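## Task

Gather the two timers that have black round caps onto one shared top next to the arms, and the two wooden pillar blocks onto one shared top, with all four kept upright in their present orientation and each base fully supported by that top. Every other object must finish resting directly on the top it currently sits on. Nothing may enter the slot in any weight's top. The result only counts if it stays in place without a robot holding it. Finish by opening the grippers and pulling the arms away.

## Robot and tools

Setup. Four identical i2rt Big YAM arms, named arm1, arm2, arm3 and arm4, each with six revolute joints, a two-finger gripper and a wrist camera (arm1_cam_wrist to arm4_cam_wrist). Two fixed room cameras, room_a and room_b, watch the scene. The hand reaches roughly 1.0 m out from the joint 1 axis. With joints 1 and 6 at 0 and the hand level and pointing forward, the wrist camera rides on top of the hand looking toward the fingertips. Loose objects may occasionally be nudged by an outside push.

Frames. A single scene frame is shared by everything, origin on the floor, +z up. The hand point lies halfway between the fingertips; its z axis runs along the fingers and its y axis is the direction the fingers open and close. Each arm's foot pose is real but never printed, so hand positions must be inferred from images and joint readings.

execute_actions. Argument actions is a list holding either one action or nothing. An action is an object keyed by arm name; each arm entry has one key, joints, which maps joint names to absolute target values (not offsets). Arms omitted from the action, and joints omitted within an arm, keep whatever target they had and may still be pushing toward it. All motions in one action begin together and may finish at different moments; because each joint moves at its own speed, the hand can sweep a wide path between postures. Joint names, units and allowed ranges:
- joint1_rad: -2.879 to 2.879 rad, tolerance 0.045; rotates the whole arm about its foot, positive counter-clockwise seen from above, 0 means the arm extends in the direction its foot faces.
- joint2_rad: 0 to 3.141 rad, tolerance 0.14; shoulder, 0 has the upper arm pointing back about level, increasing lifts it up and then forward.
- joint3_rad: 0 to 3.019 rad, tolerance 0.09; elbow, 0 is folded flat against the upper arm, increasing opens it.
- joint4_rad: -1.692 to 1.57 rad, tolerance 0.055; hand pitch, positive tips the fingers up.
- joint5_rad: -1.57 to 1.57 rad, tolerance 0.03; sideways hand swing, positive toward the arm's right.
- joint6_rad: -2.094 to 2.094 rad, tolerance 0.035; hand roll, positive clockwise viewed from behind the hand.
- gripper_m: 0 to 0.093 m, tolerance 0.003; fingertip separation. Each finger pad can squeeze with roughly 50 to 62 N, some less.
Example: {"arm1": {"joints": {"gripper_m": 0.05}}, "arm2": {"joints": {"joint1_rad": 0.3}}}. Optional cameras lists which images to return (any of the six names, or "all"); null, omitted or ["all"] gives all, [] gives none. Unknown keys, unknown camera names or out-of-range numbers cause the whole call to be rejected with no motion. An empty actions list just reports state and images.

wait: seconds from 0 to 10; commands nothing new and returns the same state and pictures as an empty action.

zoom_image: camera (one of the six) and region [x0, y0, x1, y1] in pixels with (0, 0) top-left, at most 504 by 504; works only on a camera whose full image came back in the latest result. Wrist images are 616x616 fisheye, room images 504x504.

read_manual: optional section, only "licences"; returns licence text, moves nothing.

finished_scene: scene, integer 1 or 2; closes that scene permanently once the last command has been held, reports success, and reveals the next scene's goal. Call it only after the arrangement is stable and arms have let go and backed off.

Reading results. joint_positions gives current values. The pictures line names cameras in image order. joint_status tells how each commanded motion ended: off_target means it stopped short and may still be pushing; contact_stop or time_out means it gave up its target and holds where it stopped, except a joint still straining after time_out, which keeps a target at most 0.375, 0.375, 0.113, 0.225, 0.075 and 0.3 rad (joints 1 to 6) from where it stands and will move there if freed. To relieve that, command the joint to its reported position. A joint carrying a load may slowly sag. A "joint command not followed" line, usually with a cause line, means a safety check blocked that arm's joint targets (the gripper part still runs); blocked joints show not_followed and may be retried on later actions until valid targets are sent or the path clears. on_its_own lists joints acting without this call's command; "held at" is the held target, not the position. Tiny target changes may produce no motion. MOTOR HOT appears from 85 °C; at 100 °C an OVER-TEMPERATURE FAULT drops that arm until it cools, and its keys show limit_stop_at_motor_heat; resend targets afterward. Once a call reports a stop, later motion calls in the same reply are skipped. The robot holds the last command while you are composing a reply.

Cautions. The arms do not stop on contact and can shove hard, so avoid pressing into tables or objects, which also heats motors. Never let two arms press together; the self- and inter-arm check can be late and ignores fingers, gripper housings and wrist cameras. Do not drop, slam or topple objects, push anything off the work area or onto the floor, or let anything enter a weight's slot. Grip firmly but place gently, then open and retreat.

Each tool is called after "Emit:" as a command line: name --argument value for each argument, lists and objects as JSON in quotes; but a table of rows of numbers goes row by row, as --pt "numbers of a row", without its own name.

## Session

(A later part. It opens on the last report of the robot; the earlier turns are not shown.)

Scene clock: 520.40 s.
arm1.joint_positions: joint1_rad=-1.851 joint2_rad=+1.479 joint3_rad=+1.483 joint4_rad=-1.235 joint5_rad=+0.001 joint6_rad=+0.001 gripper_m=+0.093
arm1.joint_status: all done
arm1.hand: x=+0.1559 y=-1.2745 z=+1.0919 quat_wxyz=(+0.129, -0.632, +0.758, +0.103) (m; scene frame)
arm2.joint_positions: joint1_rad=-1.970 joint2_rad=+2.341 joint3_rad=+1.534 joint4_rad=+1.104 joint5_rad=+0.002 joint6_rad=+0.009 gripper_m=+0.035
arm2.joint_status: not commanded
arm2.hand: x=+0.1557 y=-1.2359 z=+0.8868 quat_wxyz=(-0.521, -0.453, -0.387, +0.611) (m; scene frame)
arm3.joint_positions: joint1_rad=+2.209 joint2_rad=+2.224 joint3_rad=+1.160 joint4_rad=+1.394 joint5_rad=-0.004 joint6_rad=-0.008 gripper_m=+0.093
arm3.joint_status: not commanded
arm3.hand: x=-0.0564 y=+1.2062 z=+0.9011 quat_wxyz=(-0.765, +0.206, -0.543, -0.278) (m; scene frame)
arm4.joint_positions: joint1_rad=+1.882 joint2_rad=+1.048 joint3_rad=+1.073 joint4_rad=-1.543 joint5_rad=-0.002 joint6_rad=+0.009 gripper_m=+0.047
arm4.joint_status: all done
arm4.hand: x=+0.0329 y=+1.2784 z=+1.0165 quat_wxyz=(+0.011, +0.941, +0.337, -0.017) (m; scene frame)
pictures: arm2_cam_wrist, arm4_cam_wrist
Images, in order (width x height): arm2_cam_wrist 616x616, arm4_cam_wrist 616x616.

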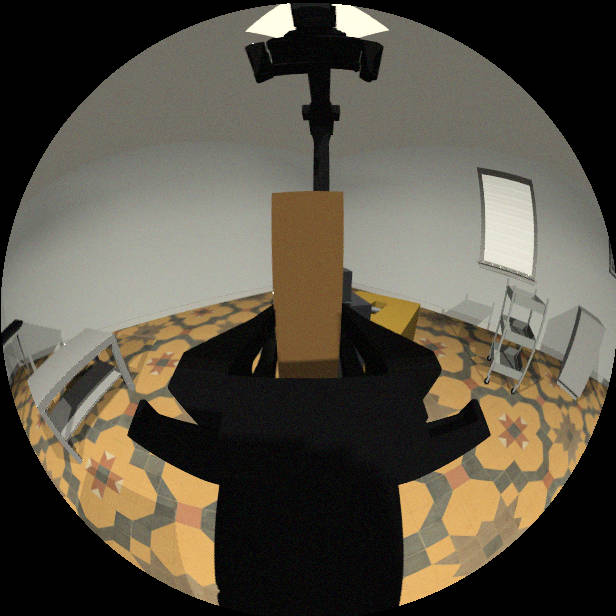

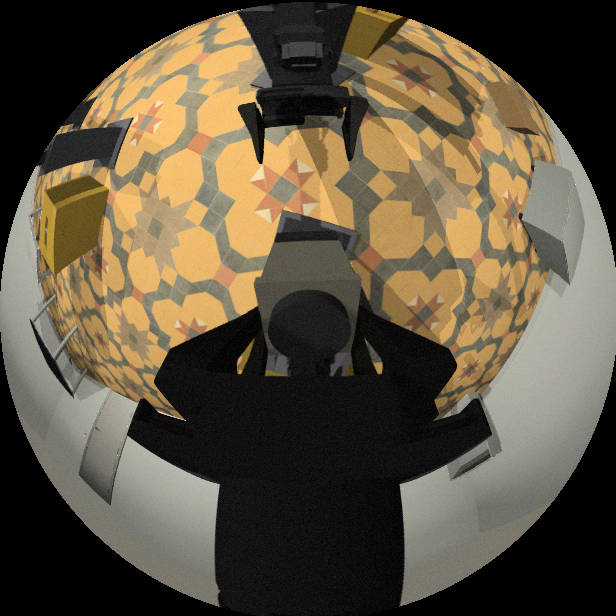

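Emit:
execute_actions --actions '[{"arm1":{"joints":{"joint2_rad":1.0,"joint3_rad":1.1}},"arm2":{"joints":{"joint1_rad":1.0,"joint2_rad":2.53,"joint3_rad":1.74,"joint4_rad":1.13}},"arm3":{"joints":{"joint1_rad":0.575,"joint2_rad":1.93,"joint4_rad":-1.0}},"arm4":{"joints":{"joint1_rad":-1.165,"joint2_rad":1.845,"joint3_rad":1.0,"joint4_rad":-0.70}}}]' --cameras '["arm4_cam_wrist","room_a"]'

Scene clock: 552.67 s.
arm1.joint_positions: joint1_rad=-1.851 joint2_rad=+0.982 joint3_rad=+1.098 joint4_rad=-1.237 joint5_rad=+0.001 joint6_rad=+0.001 gripper_m=+0.093
arm1.joint_status: all done
arm1.hand: x=+0.1262 y=-1.4361 z=+1.1157 quat_wxyz=(+0.170, -0.625, +0.749, +0.138) (m; scene frame)
arm2.joint_positions: joint1_rad=+0.996 joint2_rad=+2.539 joint3_rad=+1.733 joint4_rad=+1.113 joint5_rad=-0.001 joint6_rad=+0.009 gripper_m=+0.035
arm2.joint_status: all done
arm2.hand: x=+0.5736 y=+0.4107 z=+0.8273 quat_wxyz=(-0.654, +0.337, -0.485, -0.474) (m; scene frame)
arm3.joint_positions: joint1_rad=+0.576 joint2_rad=+1.938 joint3_rad=+1.159 joint4_rad=-0.985 joint5_rad=+0.002 joint6_rad=-0.007 gripper_m=+0.093
arm3.joint_status: all done
arm3.hand: x=-0.3400 y=+0.3785 z=+0.7175 quat_wxyz=(+0.083, -0.442, -0.892, -0.042) (m; scene frame)
arm4.joint_positions: joint1_rad=-1.170 joint2_rad=+1.859 joint3_rad=+0.997 joint4_rad=-0.702 joint5_rad=+0.000 joint6_rad=+0.009 gripper_m=+0.047
arm4.joint_status: all done
arm4.hand: x=+0.5709 y=+1.7779 z=+0.7074 quat_wxyz=(-0.010, +0.380, -0.925, +0.000) (m; scene frame)
pictures: arm4_cam_wrist, room_a
Images, in order (width x height): arm4_cam_wrist 616x616, room_a 504x504.

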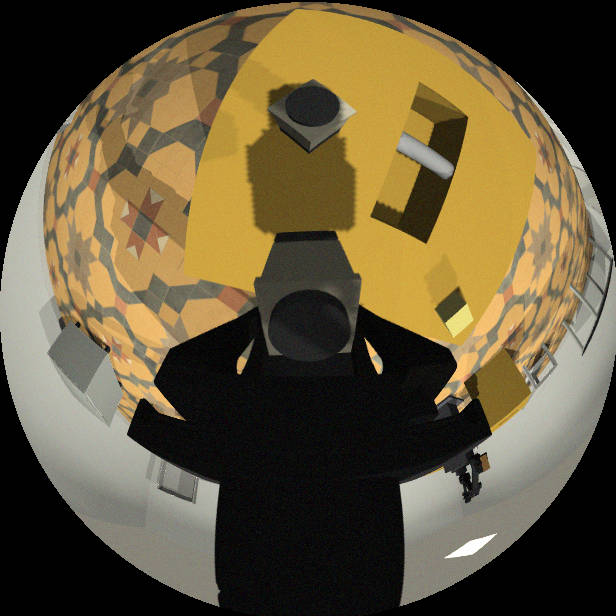

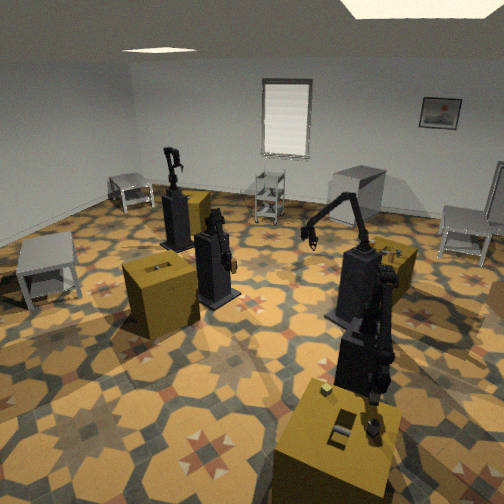

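Emit:
execute_actions --actions '[{"arm2":{"joints":{"joint1_rad":1.99}},"arm3":{"joints":{"joint3_rad":1.89,"joint4_rad":-1.49}},"arm4":{"joints":{"joint2_rad":2.0,"joint3_rad":1.035,"joint4_rad":-0.57}}}]' --cameras '["arm2_cam_wrist","arm3_cam_wrist","arm4_cam_wrist","room_a"]'

Scene clock: 564.73 s.
arm1.joint_positions: joint1_rad=-1.851 joint2_rad=+0.982 joint3_rad=+1.098 joint4_rad=-1.237 joint5_rad=+0.001 joint6_rad=+0.001 gripper_m=+0.093
arm1.joint_status: not commanded
arm1.hand: x=+0.1262 y=-1.4361 z=+1.1157 quat_wxyz=(+0.170, -0.625, +0.749, +0.138) (m; scene frame)
arm2.joint_positions: joint1_rad=+1.982 joint2_rad=+2.539 joint3_rad=+1.733 joint4_rad=+1.113 joint5_rad=+0.001 joint6_rad=+0.009 gripper_m=+0.035
arm2.joint_status: all done
arm2.hand: x=-0.2406 y=+0.2803 z=+0.8343 quat_wxyz=(-0.355, +0.524, -0.264, -0.728) (m; scene frame)
arm3.joint_positions: joint1_rad=+0.576 joint2_rad=+1.926 joint3_rad=+1.843 joint4_rad=-1.475 joint5_rad=+0.002 joint6_rad=-0.007 gripper_m=+0.093
arm3.joint_status: all done
arm3.hand: x=-0.2483 y=+0.2554 z=+0.9525 quat_wxyz=(-0.008, -0.444, -0.896, +0.004) (m; scene frame)
arm4.joint_positions: joint1_rad=-1.170 joint2_rad=+2.019 joint3_rad=+1.009 joint4_rad=-0.582 joint5_rad=+0.000 joint6_rad=+0.009 gripper_m=+0.047
arm4.joint_status: all done
arm4.hand: x=+0.5723 y=+1.7785 z=+0.6421 quat_wxyz=(+0.002, +0.379, -0.925, +0.006) (m; scene frame)
pictures: arm2_cam_wrist, arm3_cam_wrist, arm4_cam_wrist, room_a
Images, in order (width x height): arm2_cam_wrist 616x616, arm3_cam_wrist 616x616, arm4_cam_wrist 616x616, room_a 504x504.

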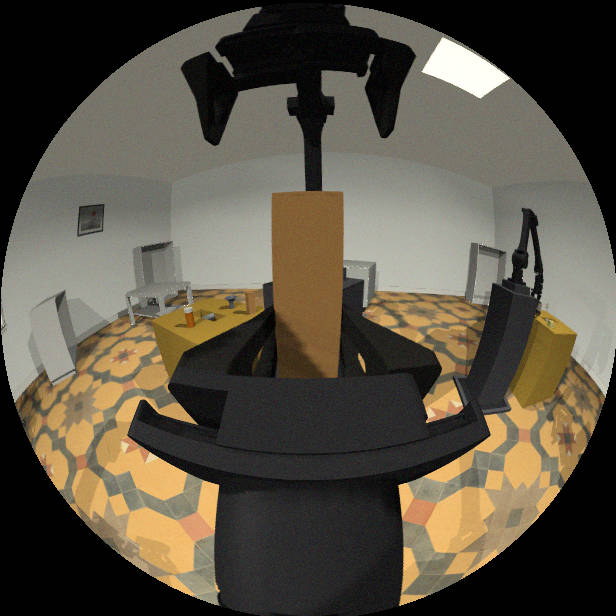

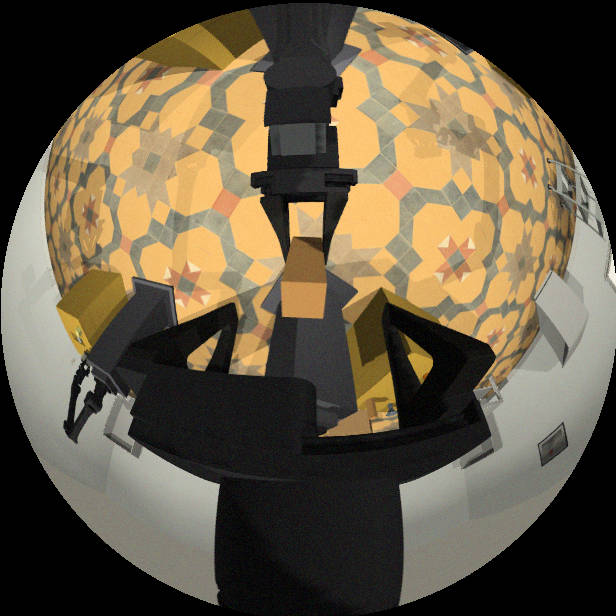

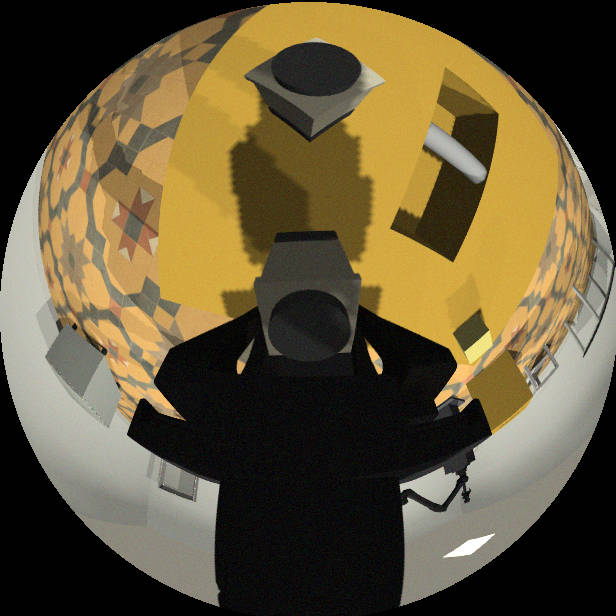

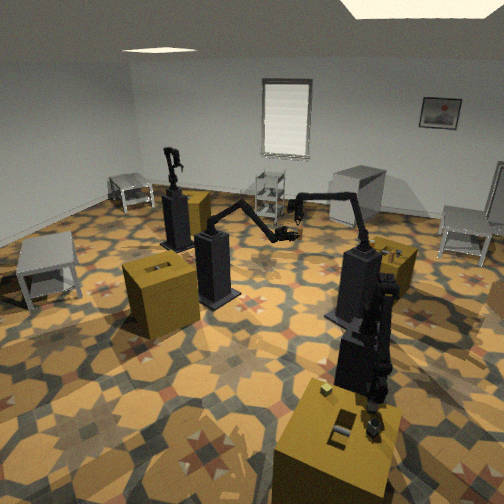

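Emit:
execute_actions --actions '[{"arm3":{"joints":{"joint1_rad":0.595,"joint3_rad":1.68,"joint4_rad":-1.30}},"arm4":{"joints":{"joint2_rad":2.065,"joint4_rad":-0.52}}}]' --cameras '["arm2_cam_wrist","arm3_cam_wrist","arm4_cam_wrist"]'

Scene clock: 578.13 s.
arm1.joint_positions: joint1_rad=-1.851 joint2_rad=+0.982 joint3_rad=+1.098 joint4_rad=-1.237 joint5_rad=+0.001 joint6_rad=+0.001 gripper_m=+0.093
arm1.joint_status: not commanded
arm1.hand: x=+0.1262 y=-1.4361 z=+1.1157 quat_wxyz=(+0.170, -0.625, +0.749, +0.138) (m; scene frame)
arm2.joint_positions: joint1_rad=+1.982 joint2_rad=+2.539 joint3_rad=+1.733 joint4_rad=+1.113 joint5_rad=+0.001 joint6_rad=+0.009 gripper_m=+0.035
arm2.joint_status: not commanded
arm2.hand: x=-0.2406 y=+0.2803 z=+0.8343 quat_wxyz=(-0.355, +0.524, -0.264, -0.728) (m; scene frame)
arm3.joint_positions: joint1_rad=+0.579 joint2_rad=+1.937 joint3_rad=+1.675 joint4_rad=-1.317 joint5_rad=+0.002 joint6_rad=-0.007 gripper_m=+0.093
arm3.joint_status: all done
arm3.hand: x=-0.2544 y=+0.2667 z=+0.8830 quat_wxyz=(+0.001, -0.443, -0.897, +0.000) (m; scene frame)
arm4.joint_positions: joint1_rad=-1.170 joint2_rad=+2.056 joint3_rad=+1.011 joint4_rad=-0.532 joint5_rad=+0.001 joint6_rad=+0.009 gripper_m=+0.047
arm4.joint_status: all done
arm4.hand: x=+0.5751 y=+1.7808 z=+0.6267 quat_wxyz=(-0.005, +0.380, -0.925, +0.003) (m; scene frame)
pictures: arm2_cam_wrist, arm3_cam_wrist, arm4_cam_wrist
Images, in order (width x height): arm2_cam_wrist 616x616, arm3_cam_wrist 616x616, arm4_cam_wrist 616x616.

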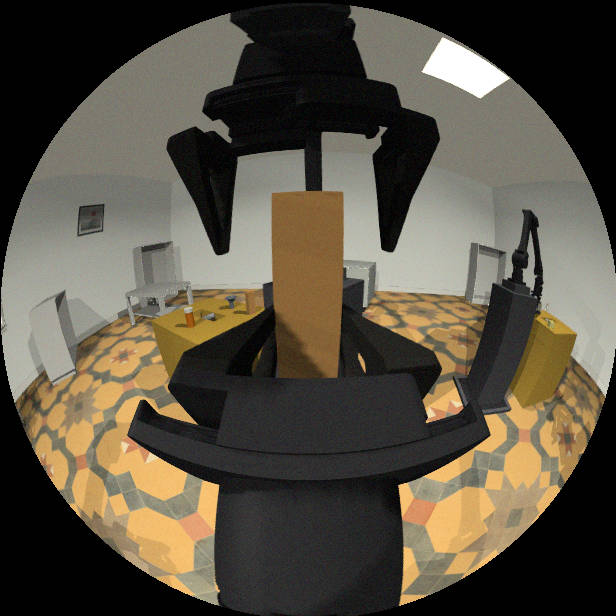

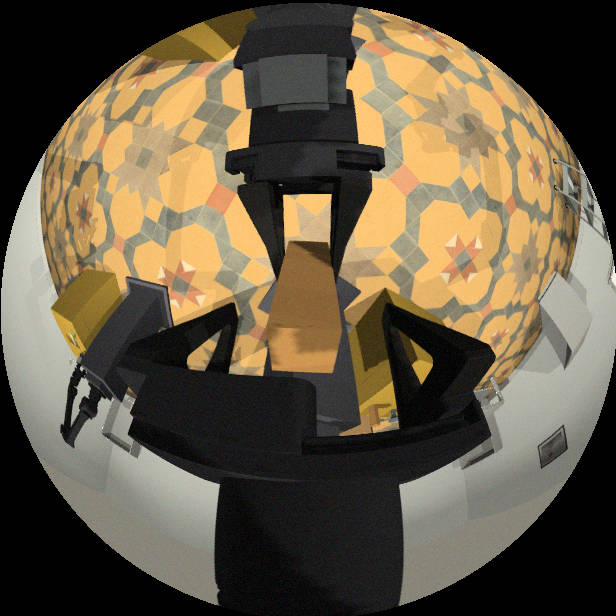

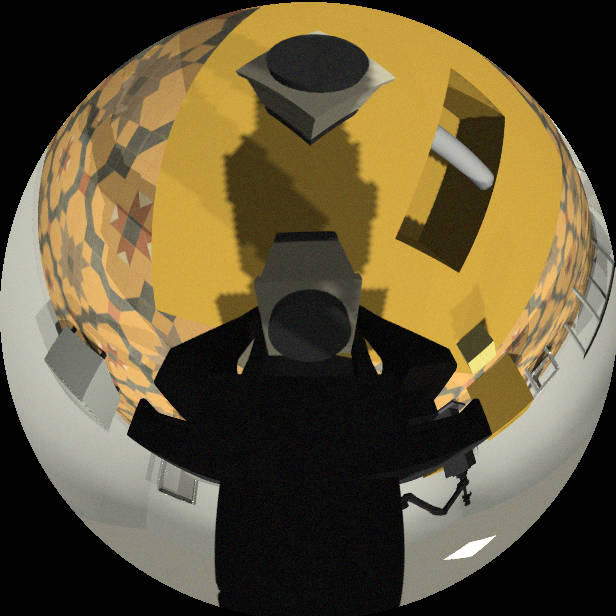

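Emit:
execute_actions --actions '[{"arm3":{"joints":{"gripper_m":0.015}},"arm4":{"joints":{"joint2_rad":2.095,"joint4_rad":-0.5}}}]' --cameras '["arm3_cam_wrist","arm4_cam_wrist"]'

Scene clock: 596.30 s.
arm1.joint_positions: joint1_rad=-1.851 joint2_rad=+0.982 joint3_rad=+1.098 joint4_rad=-1.237 joint5_rad=+0.001 joint6_rad=+0.001 gripper_m=+0.093
arm1.joint_status: not commanded
arm1.hand: x=+0.1262 y=-1.4361 z=+1.1157 quat_wxyz=(+0.170, -0.625, +0.749, +0.138) (m; scene frame)
arm2.joint_positions: joint1_rad=+1.984 joint2_rad=+2.539 joint3_rad=+1.733 joint4_rad=+1.114 joint5_rad=-0.005 joint6_rad=+0.007 gripper_m=+0.035
arm2.joint_status: not commanded
arm2.hand: x=-0.2423 y=+0.2789 z=+0.8346 quat_wxyz=(-0.354, +0.525, -0.261, -0.729) (m; scene frame)
arm3.joint_positions: joint1_rad=+0.580 joint2_rad=+1.937 joint3_rad=+1.675 joint4_rad=-1.316 joint5_rad=+0.001 joint6_rad=+0.003 gripper_m=+0.035
arm3.joint_status: gripper_m off_target (ended at +0.035, target +0.015)
arm3.hand: x=-0.2534 y=+0.2672 z=+0.8830 quat_wxyz=(+0.001, -0.447, -0.895, -0.001) (m; scene frame)
arm4.joint_positions: joint1_rad=-1.170 joint2_rad=+2.058 joint3_rad=+1.011 joint4_rad=-0.524 joint5_rad=+0.002 joint6_rad=+0.009 gripper_m=+0.047
arm4.joint_status: all done
arm4.hand: x=+0.5762 y=+1.7817 z=+0.6260 quat_wxyz=(-0.008, +0.380, -0.925, +0.003) (m; scene frame)
pictures: arm3_cam_wrist, arm4_cam_wrist
Images, in order (width x height): arm3_cam_wrist 616x616, arm4_cam_wrist 616x616.

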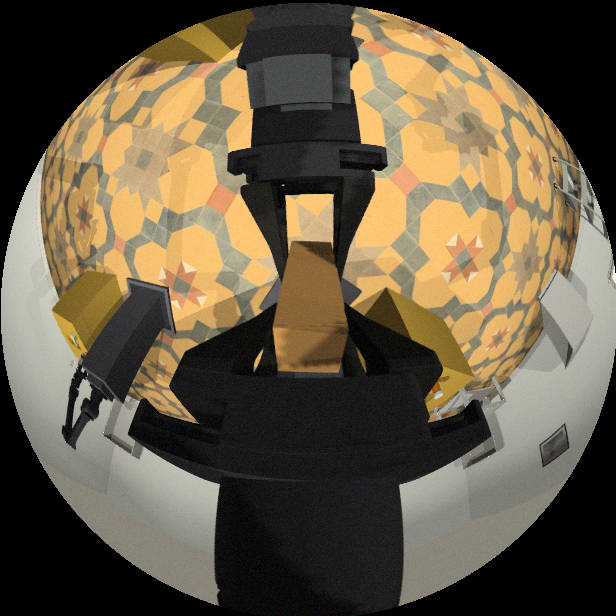

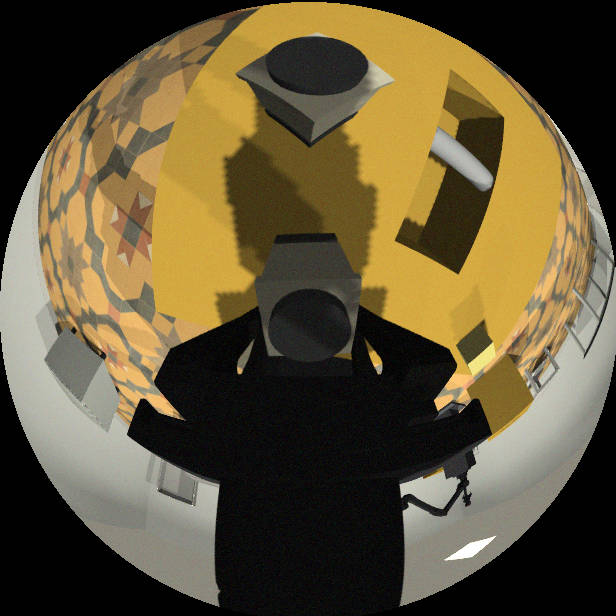

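Emit:
execute_actions --actions '[{"arm2":{"joints":{"gripper_m":0.093}},"arm4":{"joints":{"joint2_rad":2.055,"gripper_m":0.093}}}]' --cameras '[]'

Emit:
execute_actions --actions '[{"arm3":{"joints":{"joint2_rad":1.65,"joint4_rad":-1.58}},"arm4":{"joints":{"joint2_rad":1.5,"joint4_rad":-1.08}}}]' --cameras '["arm3_cam_wrist","arm4_cam_wrist"]'

Scene clock: 607.13 s.
arm1.joint_positions: joint1_rad=-1.851 joint2_rad=+0.982 joint3_rad=+1.098 joint4_rad=-1.237 joint5_rad=+0.001 joint6_rad=+0.001 gripper_m=+0.093
arm1.joint_status: not commanded
arm1.hand: x=+0.1262 y=-1.4361 z=+1.1157 quat_wxyz=(+0.170, -0.625, +0.749, +0.138) (m; scene frame)
arm2.joint_positions: joint1_rad=+1.984 joint2_rad=+2.538 joint3_rad=+1.733 joint4_rad=+1.114 joint5_rad=-0.002 joint6_rad=+0.007 gripper_m=+0.093
arm2.joint_status: all done
arm2.hand: x=-0.2420 y=+0.2791 z=+0.8352 quat_wxyz=(-0.354, +0.524, -0.262, -0.729) (m; scene frame)
arm3.joint_positions: joint1_rad=+0.580 joint2_rad=+1.937 joint3_rad=+1.675 joint4_rad=-1.316 joint5_rad=+0.001 joint6_rad=+0.004 gripper_m=+0.035
arm3.joint_status: not commanded
arm3.hand: x=-0.2534 y=+0.2671 z=+0.8830 quat_wxyz=(+0.000, -0.447, -0.895, +0.000) (m; scene frame)
arm4.joint_positions: joint1_rad=-1.170 joint2_rad=+2.058 joint3_rad=+1.011 joint4_rad=-0.512 joint5_rad=+0.002 joint6_rad=+0.009 gripper_m=+0.093
arm4.joint_status: all done
arm4.hand: x=+0.5783 y=+1.7838 z=+0.6261 quat_wxyz=(-0.013, +0.380, -0.925, +0.000) (m; scene frame)
pictures: none
No camera images: the call's "cameras" was empty. Leave "cameras" out to get every camera's image.

Scene clock: 608.53 s.
arm1.joint_positions: joint1_rad=-1.851 joint2_rad=+0.982 joint3_rad=+1.098 joint4_rad=-1.237 joint5_rad=+0.001 joint6_rad=+0.001 gripper_m=+0.093
arm1.joint_status: not commanded
arm1.hand: x=+0.1262 y=-1.4361 z=+1.1157 quat_wxyz=(+0.170, -0.625, +0.749, +0.138) (m; scene frame)
arm2.joint_positions: joint1_rad=+1.984 joint2_rad=+2.538 joint3_rad=+1.733 joint4_rad=+1.114 joint5_rad=-0.002 joint6_rad=+0.007 gripper_m=+0.093
arm2.joint_status: not commanded
arm2.hand: x=-0.2420 y=+0.2791 z=+0.8352 quat_wxyz=(-0.354, +0.524, -0.262, -0.729) (m; scene frame)
arm3.joint_positions: joint1_rad=+0.580 joint2_rad=+1.662 joint3_rad=+1.665 joint4_rad=-1.567 joint5_rad=+0.001 joint6_rad=+0.004 gripper_m=+0.035
arm3.joint_status: all done
arm3.hand: x=-0.3027 y=+0.3319 z=+1.0243 quat_wxyz=(-0.006, -0.447, -0.895, +0.003) (m; scene frame)
arm4.joint_positions: joint1_rad=-1.170 joint2_rad=+1.488 joint3_rad=+1.011 joint4_rad=-1.070 joint5_rad=+0.002 joint6_rad=+0.009 gripper_m=+0.093
arm4.joint_status: all done
arm4.hand: x=+0.5397 y=+1.7479 z=+0.8607 quat_wxyz=(-0.018, +0.380, -0.925, -0.002) (m; scene frame)
pictures: arm3_cam_wrist, arm4_cam_wrist
Images, in order (width x height): arm3_cam_wrist 616x616, arm4_cam_wrist 616x616.

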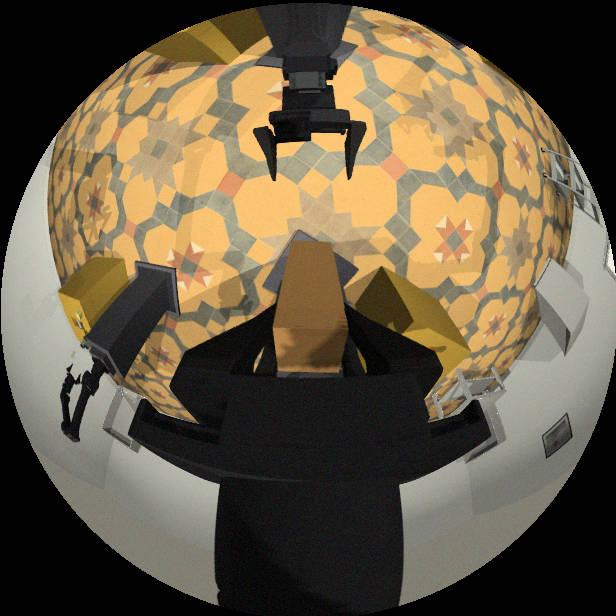

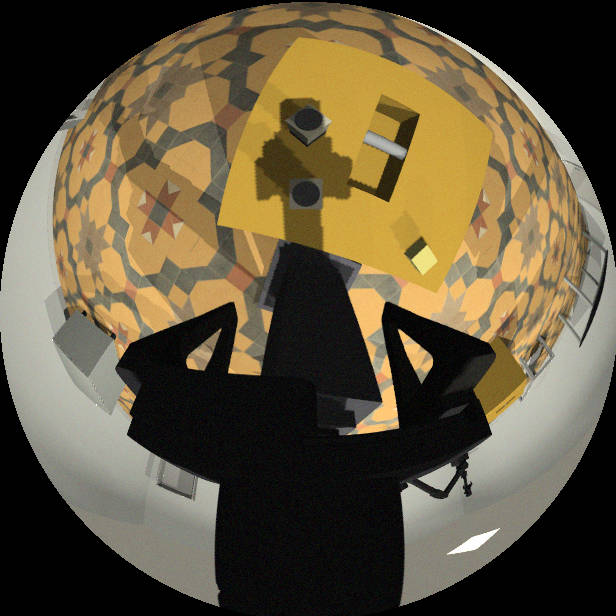

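Emit:
execute_actions --actions '[{"arm3":{"joints":{"joint1_rad":-1.36,"joint3_rad":1.015,"joint4_rad":-0.89}},"arm2":{"joints":{"joint2_rad":1.0,"joint3_rad":1.0,"joint4_rad":-0.5}}}]' --cameras '["arm3_cam_wrist"]'

Scene clock: 630.27 s.
arm1.joint_positions: joint1_rad=-1.851 joint2_rad=+0.982 joint3_rad=+1.098 joint4_rad=-1.237 joint5_rad=+0.001 joint6_rad=+0.001 gripper_m=+0.093
arm1.joint_status: not commanded
arm1.hand: x=+0.1262 y=-1.4361 z=+1.1157 quat_wxyz=(+0.170, -0.625, +0.749, +0.138) (m; scene frame)
arm2.joint_positions: joint1_rad=+1.984 joint2_rad=+0.992 joint3_rad=+1.000 joint4_rad=-0.491 joint5_rad=-0.002 joint6_rad=+0.007 gripper_m=+0.093
arm2.joint_status: all done
arm2.hand: x=+0.0040 y=-0.0397 z=+1.1164 quat_wxyz=(-0.227, +0.764, -0.381, -0.470) (m; scene frame)
arm3.joint_positions: joint1_rad=-1.360 joint2_rad=+1.668 joint3_rad=+1.017 joint4_rad=-0.899 joint5_rad=+0.000 joint6_rad=+0.004 gripper_m=+0.034
arm3.joint_status: all done
arm3.hand: x=-1.0257 y=+0.6170 z=+0.7866 quat_wxyz=(-0.004, -0.991, -0.137, +0.008) (m; scene frame)
arm4.joint_positions: joint1_rad=-1.170 joint2_rad=+1.488 joint3_rad=+1.011 joint4_rad=-1.070 joint5_rad=+0.002 joint6_rad=+0.009 gripper_m=+0.093
arm4.joint_status: not commanded
arm4.hand: x=+0.5397 y=+1.7479 z=+0.8607 quat_wxyz=(-0.018, +0.380, -0.925, -0.002) (m; scene frame)
pictures: arm3_cam_wrist
Images, in order (width x height): arm3_cam_wrist 616x616.

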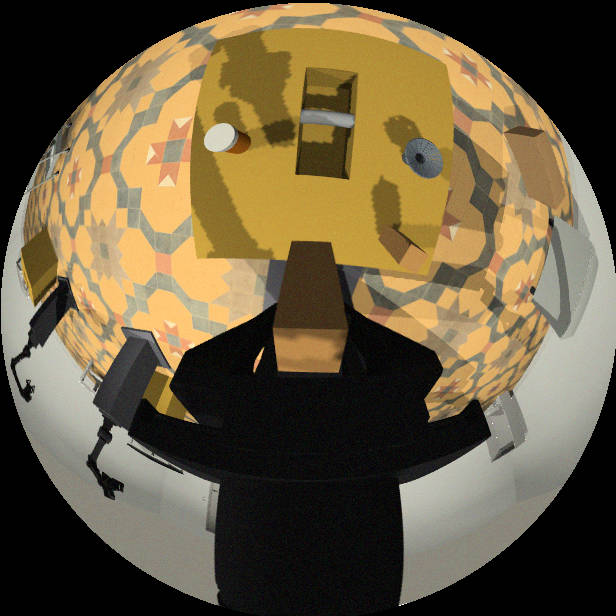

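Emit:
execute_actions --actions '[{"arm3":{"joints":{"joint1_rad":-1.26,"joint2_rad":1.97,"joint3_rad":0.99,"joint4_rad":-0.56}}}]' --cameras '["arm3_cam_wrist"]'

Scene clock: 651.87 s.
arm1.joint_positions: joint1_rad=-1.851 joint2_rad=+0.982 joint3_rad=+1.098 joint4_rad=-1.237 joint5_rad=+0.001 joint6_rad=+0.001 gripper_m=+0.093
arm1.joint_status: not commanded
arm1.hand: x=+0.1262 y=-1.4361 z=+1.1157 quat_wxyz=(+0.170, -0.625, +0.749, +0.138) (m; scene frame)
arm2.joint_positions: joint1_rad=+1.984 joint2_rad=+0.992 joint3_rad=+1.000 joint4_rad=-0.491 joint5_rad=-0.002 joint6_rad=+0.007 gripper_m=+0.093
arm2.joint_status: not commanded
arm2.hand: x=+0.0040 y=-0.0397 z=+1.1164 quat_wxyz=(-0.227, +0.764, -0.381, -0.470) (m; scene frame)
arm3.joint_positions: joint1_rad=-1.257 joint2_rad=+1.986 joint3_rad=+0.981 joint4_rad=-0.575 joint5_rad=+0.000 joint6_rad=+0.004 gripper_m=+0.034
arm3.joint_status: all done
arm3.hand: x=-1.0141 y=+0.5726 z=+0.6447 quat_wxyz=(-0.001, -0.982, -0.188, -0.007) (m; scene frame)
arm4.joint_positions: joint1_rad=-1.170 joint2_rad=+1.488 joint3_rad=+1.011 joint4_rad=-1.070 joint5_rad=+0.002 joint6_rad=+0.009 gripper_m=+0.093
arm4.joint_status: not commanded
arm4.hand: x=+0.5397 y=+1.7479 z=+0.8607 quat_wxyz=(-0.018, +0.380, -0.925, -0.002) (m; scene frame)
pictures: arm3_cam_wrist
Images, in order (width x height): arm3_cam_wrist 616x616.

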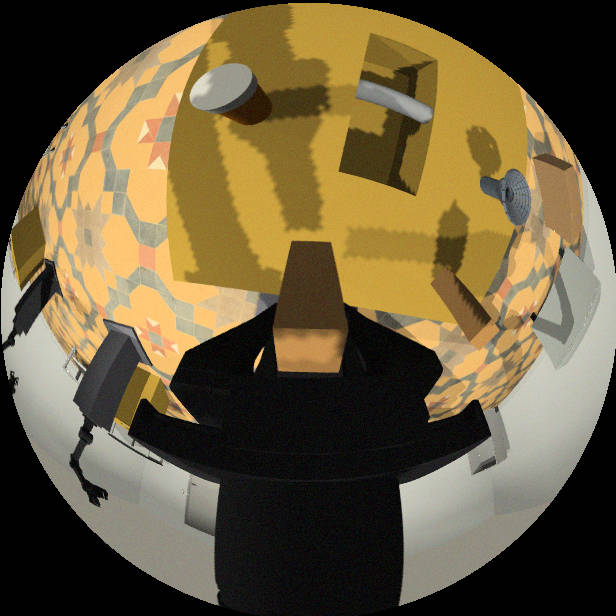

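Emit:
execute_actions --actions '[{"arm3":{"joints":{"joint2_rad":2.085,"joint3_rad":1.06,"joint4_rad":-0.495}}}]' --cameras '["arm3_cam_wrist","room_b"]'

Emit:
zoom_image --camera "room_b" --region '[90, 230, 190, 330]'

Scene clock: 666.83 s.
arm1.joint_positions: joint1_rad=-1.851 joint2_rad=+0.982 joint3_rad=+1.098 joint4_rad=-1.237 joint5_rad=+0.001 joint6_rad=+0.001 gripper_m=+0.093
arm1.joint_status: not commanded
arm1.hand: x=+0.1262 y=-1.4361 z=+1.1157 quat_wxyz=(+0.170, -0.625, +0.749, +0.138) (m; scene frame)
arm2.joint_positions: joint1_rad=+1.984 joint2_rad=+0.992 joint3_rad=+1.000 joint4_rad=-0.491 joint5_rad=-0.002 joint6_rad=+0.007 gripper_m=+0.093
arm2.joint_status: not commanded
arm2.hand: x=+0.0040 y=-0.0397 z=+1.1164 quat_wxyz=(-0.227, +0.764, -0.381, -0.470) (m; scene frame)
arm3.joint_positions: joint1_rad=-1.257 joint2_rad=+2.095 joint3_rad=+1.037 joint4_rad=-0.506 joint5_rad=+0.000 joint6_rad=+0.004 gripper_m=+0.034
arm3.joint_status: all done
arm3.hand: x=-1.0327 y=+0.5649 z=+0.6090 quat_wxyz=(-0.003, -0.982, -0.188, +0.001) (m; scene frame)
arm4.joint_positions: joint1_rad=-1.170 joint2_rad=+1.488 joint3_rad=+1.011 joint4_rad=-1.070 joint5_rad=+0.002 joint6_rad=+0.009 gripper_m=+0.093
arm4.joint_status: not commanded
arm4.hand: x=+0.5397 y=+1.7479 z=+0.8607 quat_wxyz=(-0.018, +0.380, -0.925, -0.002) (m; scene frame)
pictures: arm3_cam_wrist, room_b
Images, in order (width x height): arm3_cam_wrist 616x616, room_b 504x504.

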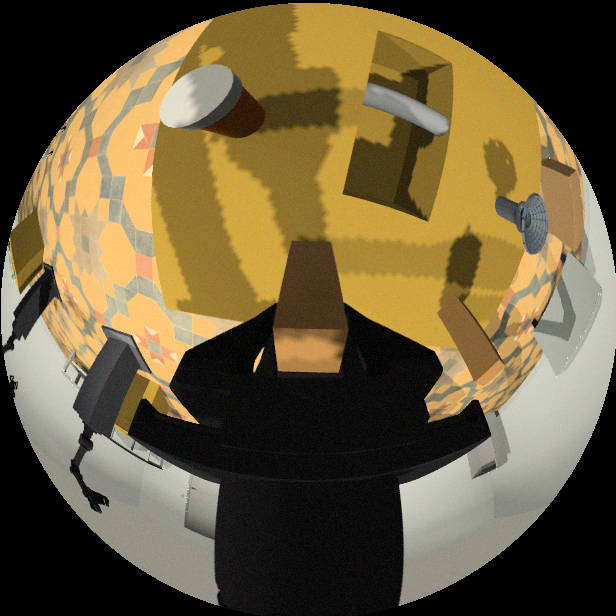

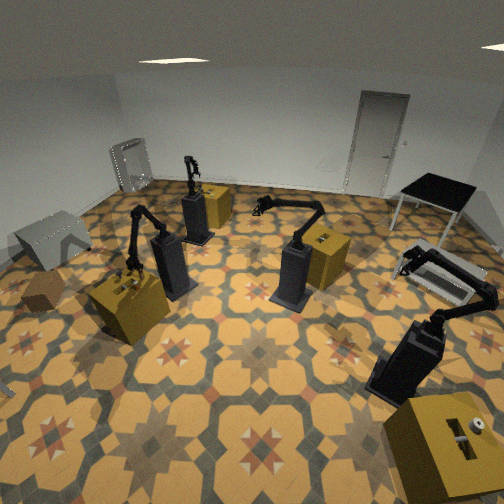

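Region (90, 230, 190, 330) of room_b's 504x504 image, scaled by 5.040, with more detail than that image has.

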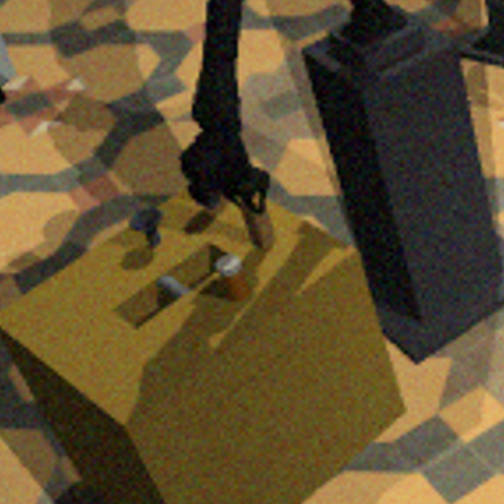

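Shadows nearly meet; nudge down.

Emit:
execute_actions --actions '[{"arm3":{"joints":{"joint2_rad":2.13,"joint4_rad":-0.465}}}]' --cameras '["arm3_cam_wrist"]'

Scene clock: 673.77 s.
arm1.joint_positions: joint1_rad=-1.851 joint2_rad=+0.982 joint3_rad=+1.098 joint4_rad=-1.237 joint5_rad=+0.001 joint6_rad=+0.001 gripper_m=+0.093
arm1.joint_status: not commanded
arm1.hand: x=+0.1262 y=-1.4361 z=+1.1157 quat_wxyz=(+0.170, -0.625, +0.749, +0.138) (m; scene frame)
arm2.joint_positions: joint1_rad=+1.984 joint2_rad=+0.992 joint3_rad=+1.000 joint4_rad=-0.491 joint5_rad=-0.002 joint6_rad=+0.007 gripper_m=+0.093
arm2.joint_status: not commanded
arm2.hand: x=+0.0040 y=-0.0397 z=+1.1164 quat_wxyz=(-0.227, +0.764, -0.381, -0.470) (m; scene frame)
arm3.joint_positions: joint1_rad=-1.257 joint2_rad=+2.107 joint3_rad=+1.041 joint4_rad=-0.482 joint5_rad=+0.000 joint6_rad=+0.004 gripper_m=+0.034
arm3.joint_status: all done
arm3.hand: x=-1.0370 y=+0.5631 z=+0.6042 quat_wxyz=(-0.005, -0.982, -0.188, +0.009) (m; scene frame)
arm4.joint_positions: joint1_rad=-1.170 joint2_rad=+1.488 joint3_rad=+1.011 joint4_rad=-1.070 joint5_rad=+0.002 joint6_rad=+0.009 gripper_m=+0.093
arm4.joint_status: not commanded
arm4.hand: x=+0.5397 y=+1.7479 z=+0.8607 quat_wxyz=(-0.018, +0.380, -0.925, -0.002) (m; scene frame)
pictures: arm3_cam_wrist
Images, in order (width x height): arm3_cam_wrist 616x616.

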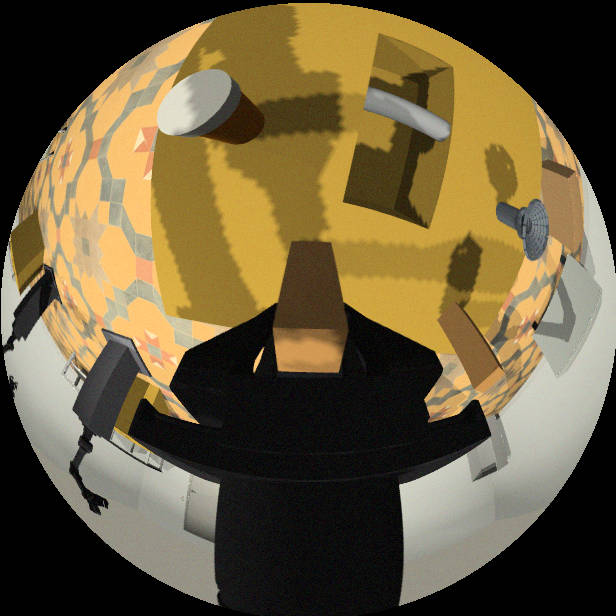

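Emit:
execute_actions --actions '[{"arm3":{"joints":{"joint2_rad":2.107,"joint3_rad":1.041,"joint4_rad":-0.482,"gripper_m":0.093}}}]' --cameras '[]'

Emit:
execute_actions --actions '[{"arm3":{"joints":{"joint2_rad":1.6,"joint3_rad":1.06,"joint4_rad":-1.0}}}]' --cameras '["arm3_cam_wrist","arm4_cam_wrist"]'

Scene clock: 683.70 s.
arm1.joint_positions: joint1_rad=-1.851 joint2_rad=+0.982 joint3_rad=+1.098 joint4_rad=-1.237 joint5_rad=+0.001 joint6_rad=+0.001 gripper_m=+0.093
arm1.joint_status: not commanded
arm1.hand: x=+0.1262 y=-1.4361 z=+1.1157 quat_wxyz=(+0.170, -0.625, +0.749, +0.138) (m; scene frame)
arm2.joint_positions: joint1_rad=+1.984 joint2_rad=+0.992 joint3_rad=+1.000 joint4_rad=-0.491 joint5_rad=-0.002 joint6_rad=+0.007 gripper_m=+0.093
arm2.joint_status: not commanded
arm2.hand: x=+0.0040 y=-0.0397 z=+1.1164 quat_wxyz=(-0.227, +0.764, -0.381, -0.470) (m; scene frame)
arm3.joint_positions: joint1_rad=-1.257 joint2_rad=+2.107 joint3_rad=+1.041 joint4_rad=-0.482 joint5_rad=+0.000 joint6_rad=+0.004 gripper_m=+0.093
arm3.joint_status: all done
arm3.hand: x=-1.0371 y=+0.5631 z=+0.6044 quat_wxyz=(-0.005, -0.982, -0.188, +0.009) (m; scene frame)
arm4.joint_positions: joint1_rad=-1.170 joint2_rad=+1.488 joint3_rad=+1.011 joint4_rad=-1.070 joint5_rad=+0.002 joint6_rad=+0.009 gripper_m=+0.093
arm4.joint_status: not commanded
arm4.hand: x=+0.5397 y=+1.7479 z=+0.8607 quat_wxyz=(-0.018, +0.380, -0.925, -0.002) (m; scene frame)
pictures: none
No camera images: the call's "cameras" was empty. Leave "cameras" out to get every camera's image.

Scene clock: 685.03 s.
arm1.joint_positions: joint1_rad=-1.851 joint2_rad=+0.982 joint3_rad=+1.098 joint4_rad=-1.237 joint5_rad=+0.001 joint6_rad=+0.001 gripper_m=+0.093
arm1.joint_status: not commanded
arm1.hand: x=+0.1262 y=-1.4361 z=+1.1157 quat_wxyz=(+0.170, -0.625, +0.749, +0.138) (m; scene frame)
arm2.joint_positions: joint1_rad=+1.984 joint2_rad=+0.992 joint3_rad=+1.000 joint4_rad=-0.491 joint5_rad=-0.002 joint6_rad=+0.007 gripper_m=+0.093
arm2.joint_status: not commanded
arm2.hand: x=+0.0040 y=-0.0397 z=+1.1164 quat_wxyz=(-0.227, +0.764, -0.381, -0.470) (m; scene frame)
arm3.joint_positions: joint1_rad=-1.257 joint2_rad=+1.593 joint3_rad=+1.041 joint4_rad=-0.985 joint5_rad=+0.000 joint6_rad=+0.004 gripper_m=+0.093
arm3.joint_status: all done
arm3.hand: x=-1.0082 y=+0.5760 z=+0.8247 quat_wxyz=(-0.006, -0.982, -0.188, +0.014) (m; scene frame)
arm4.joint_positions: joint1_rad=-1.170 joint2_rad=+1.488 joint3_rad=+1.011 joint4_rad=-1.070 joint5_rad=+0.002 joint6_rad=+0.009 gripper_m=+0.093
arm4.joint_status: not commanded
arm4.hand: x=+0.5397 y=+1.7479 z=+0.8607 quat_wxyz=(-0.018, +0.380, -0.925, -0.002) (m; scene frame)
pictures: arm3_cam_wrist, arm4_cam_wrist
Images, in order (width x height): arm3_cam_wrist 616x616, arm4_cam_wrist 616x616.

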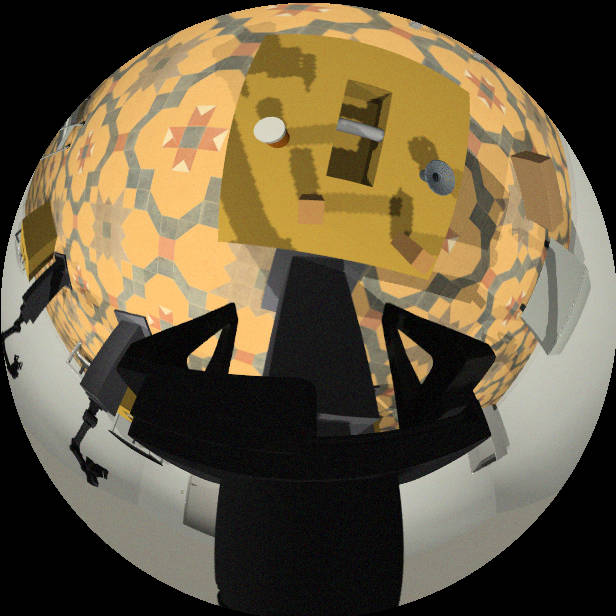

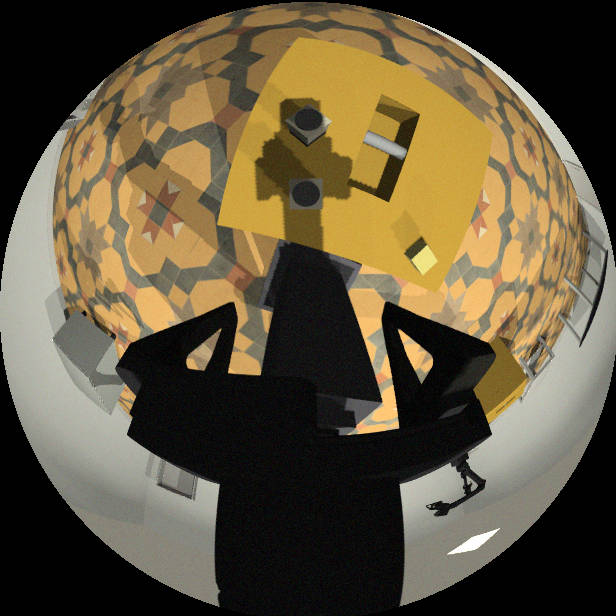

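Emit:
finished_scene --scene 1

The scene is finished: the task was done.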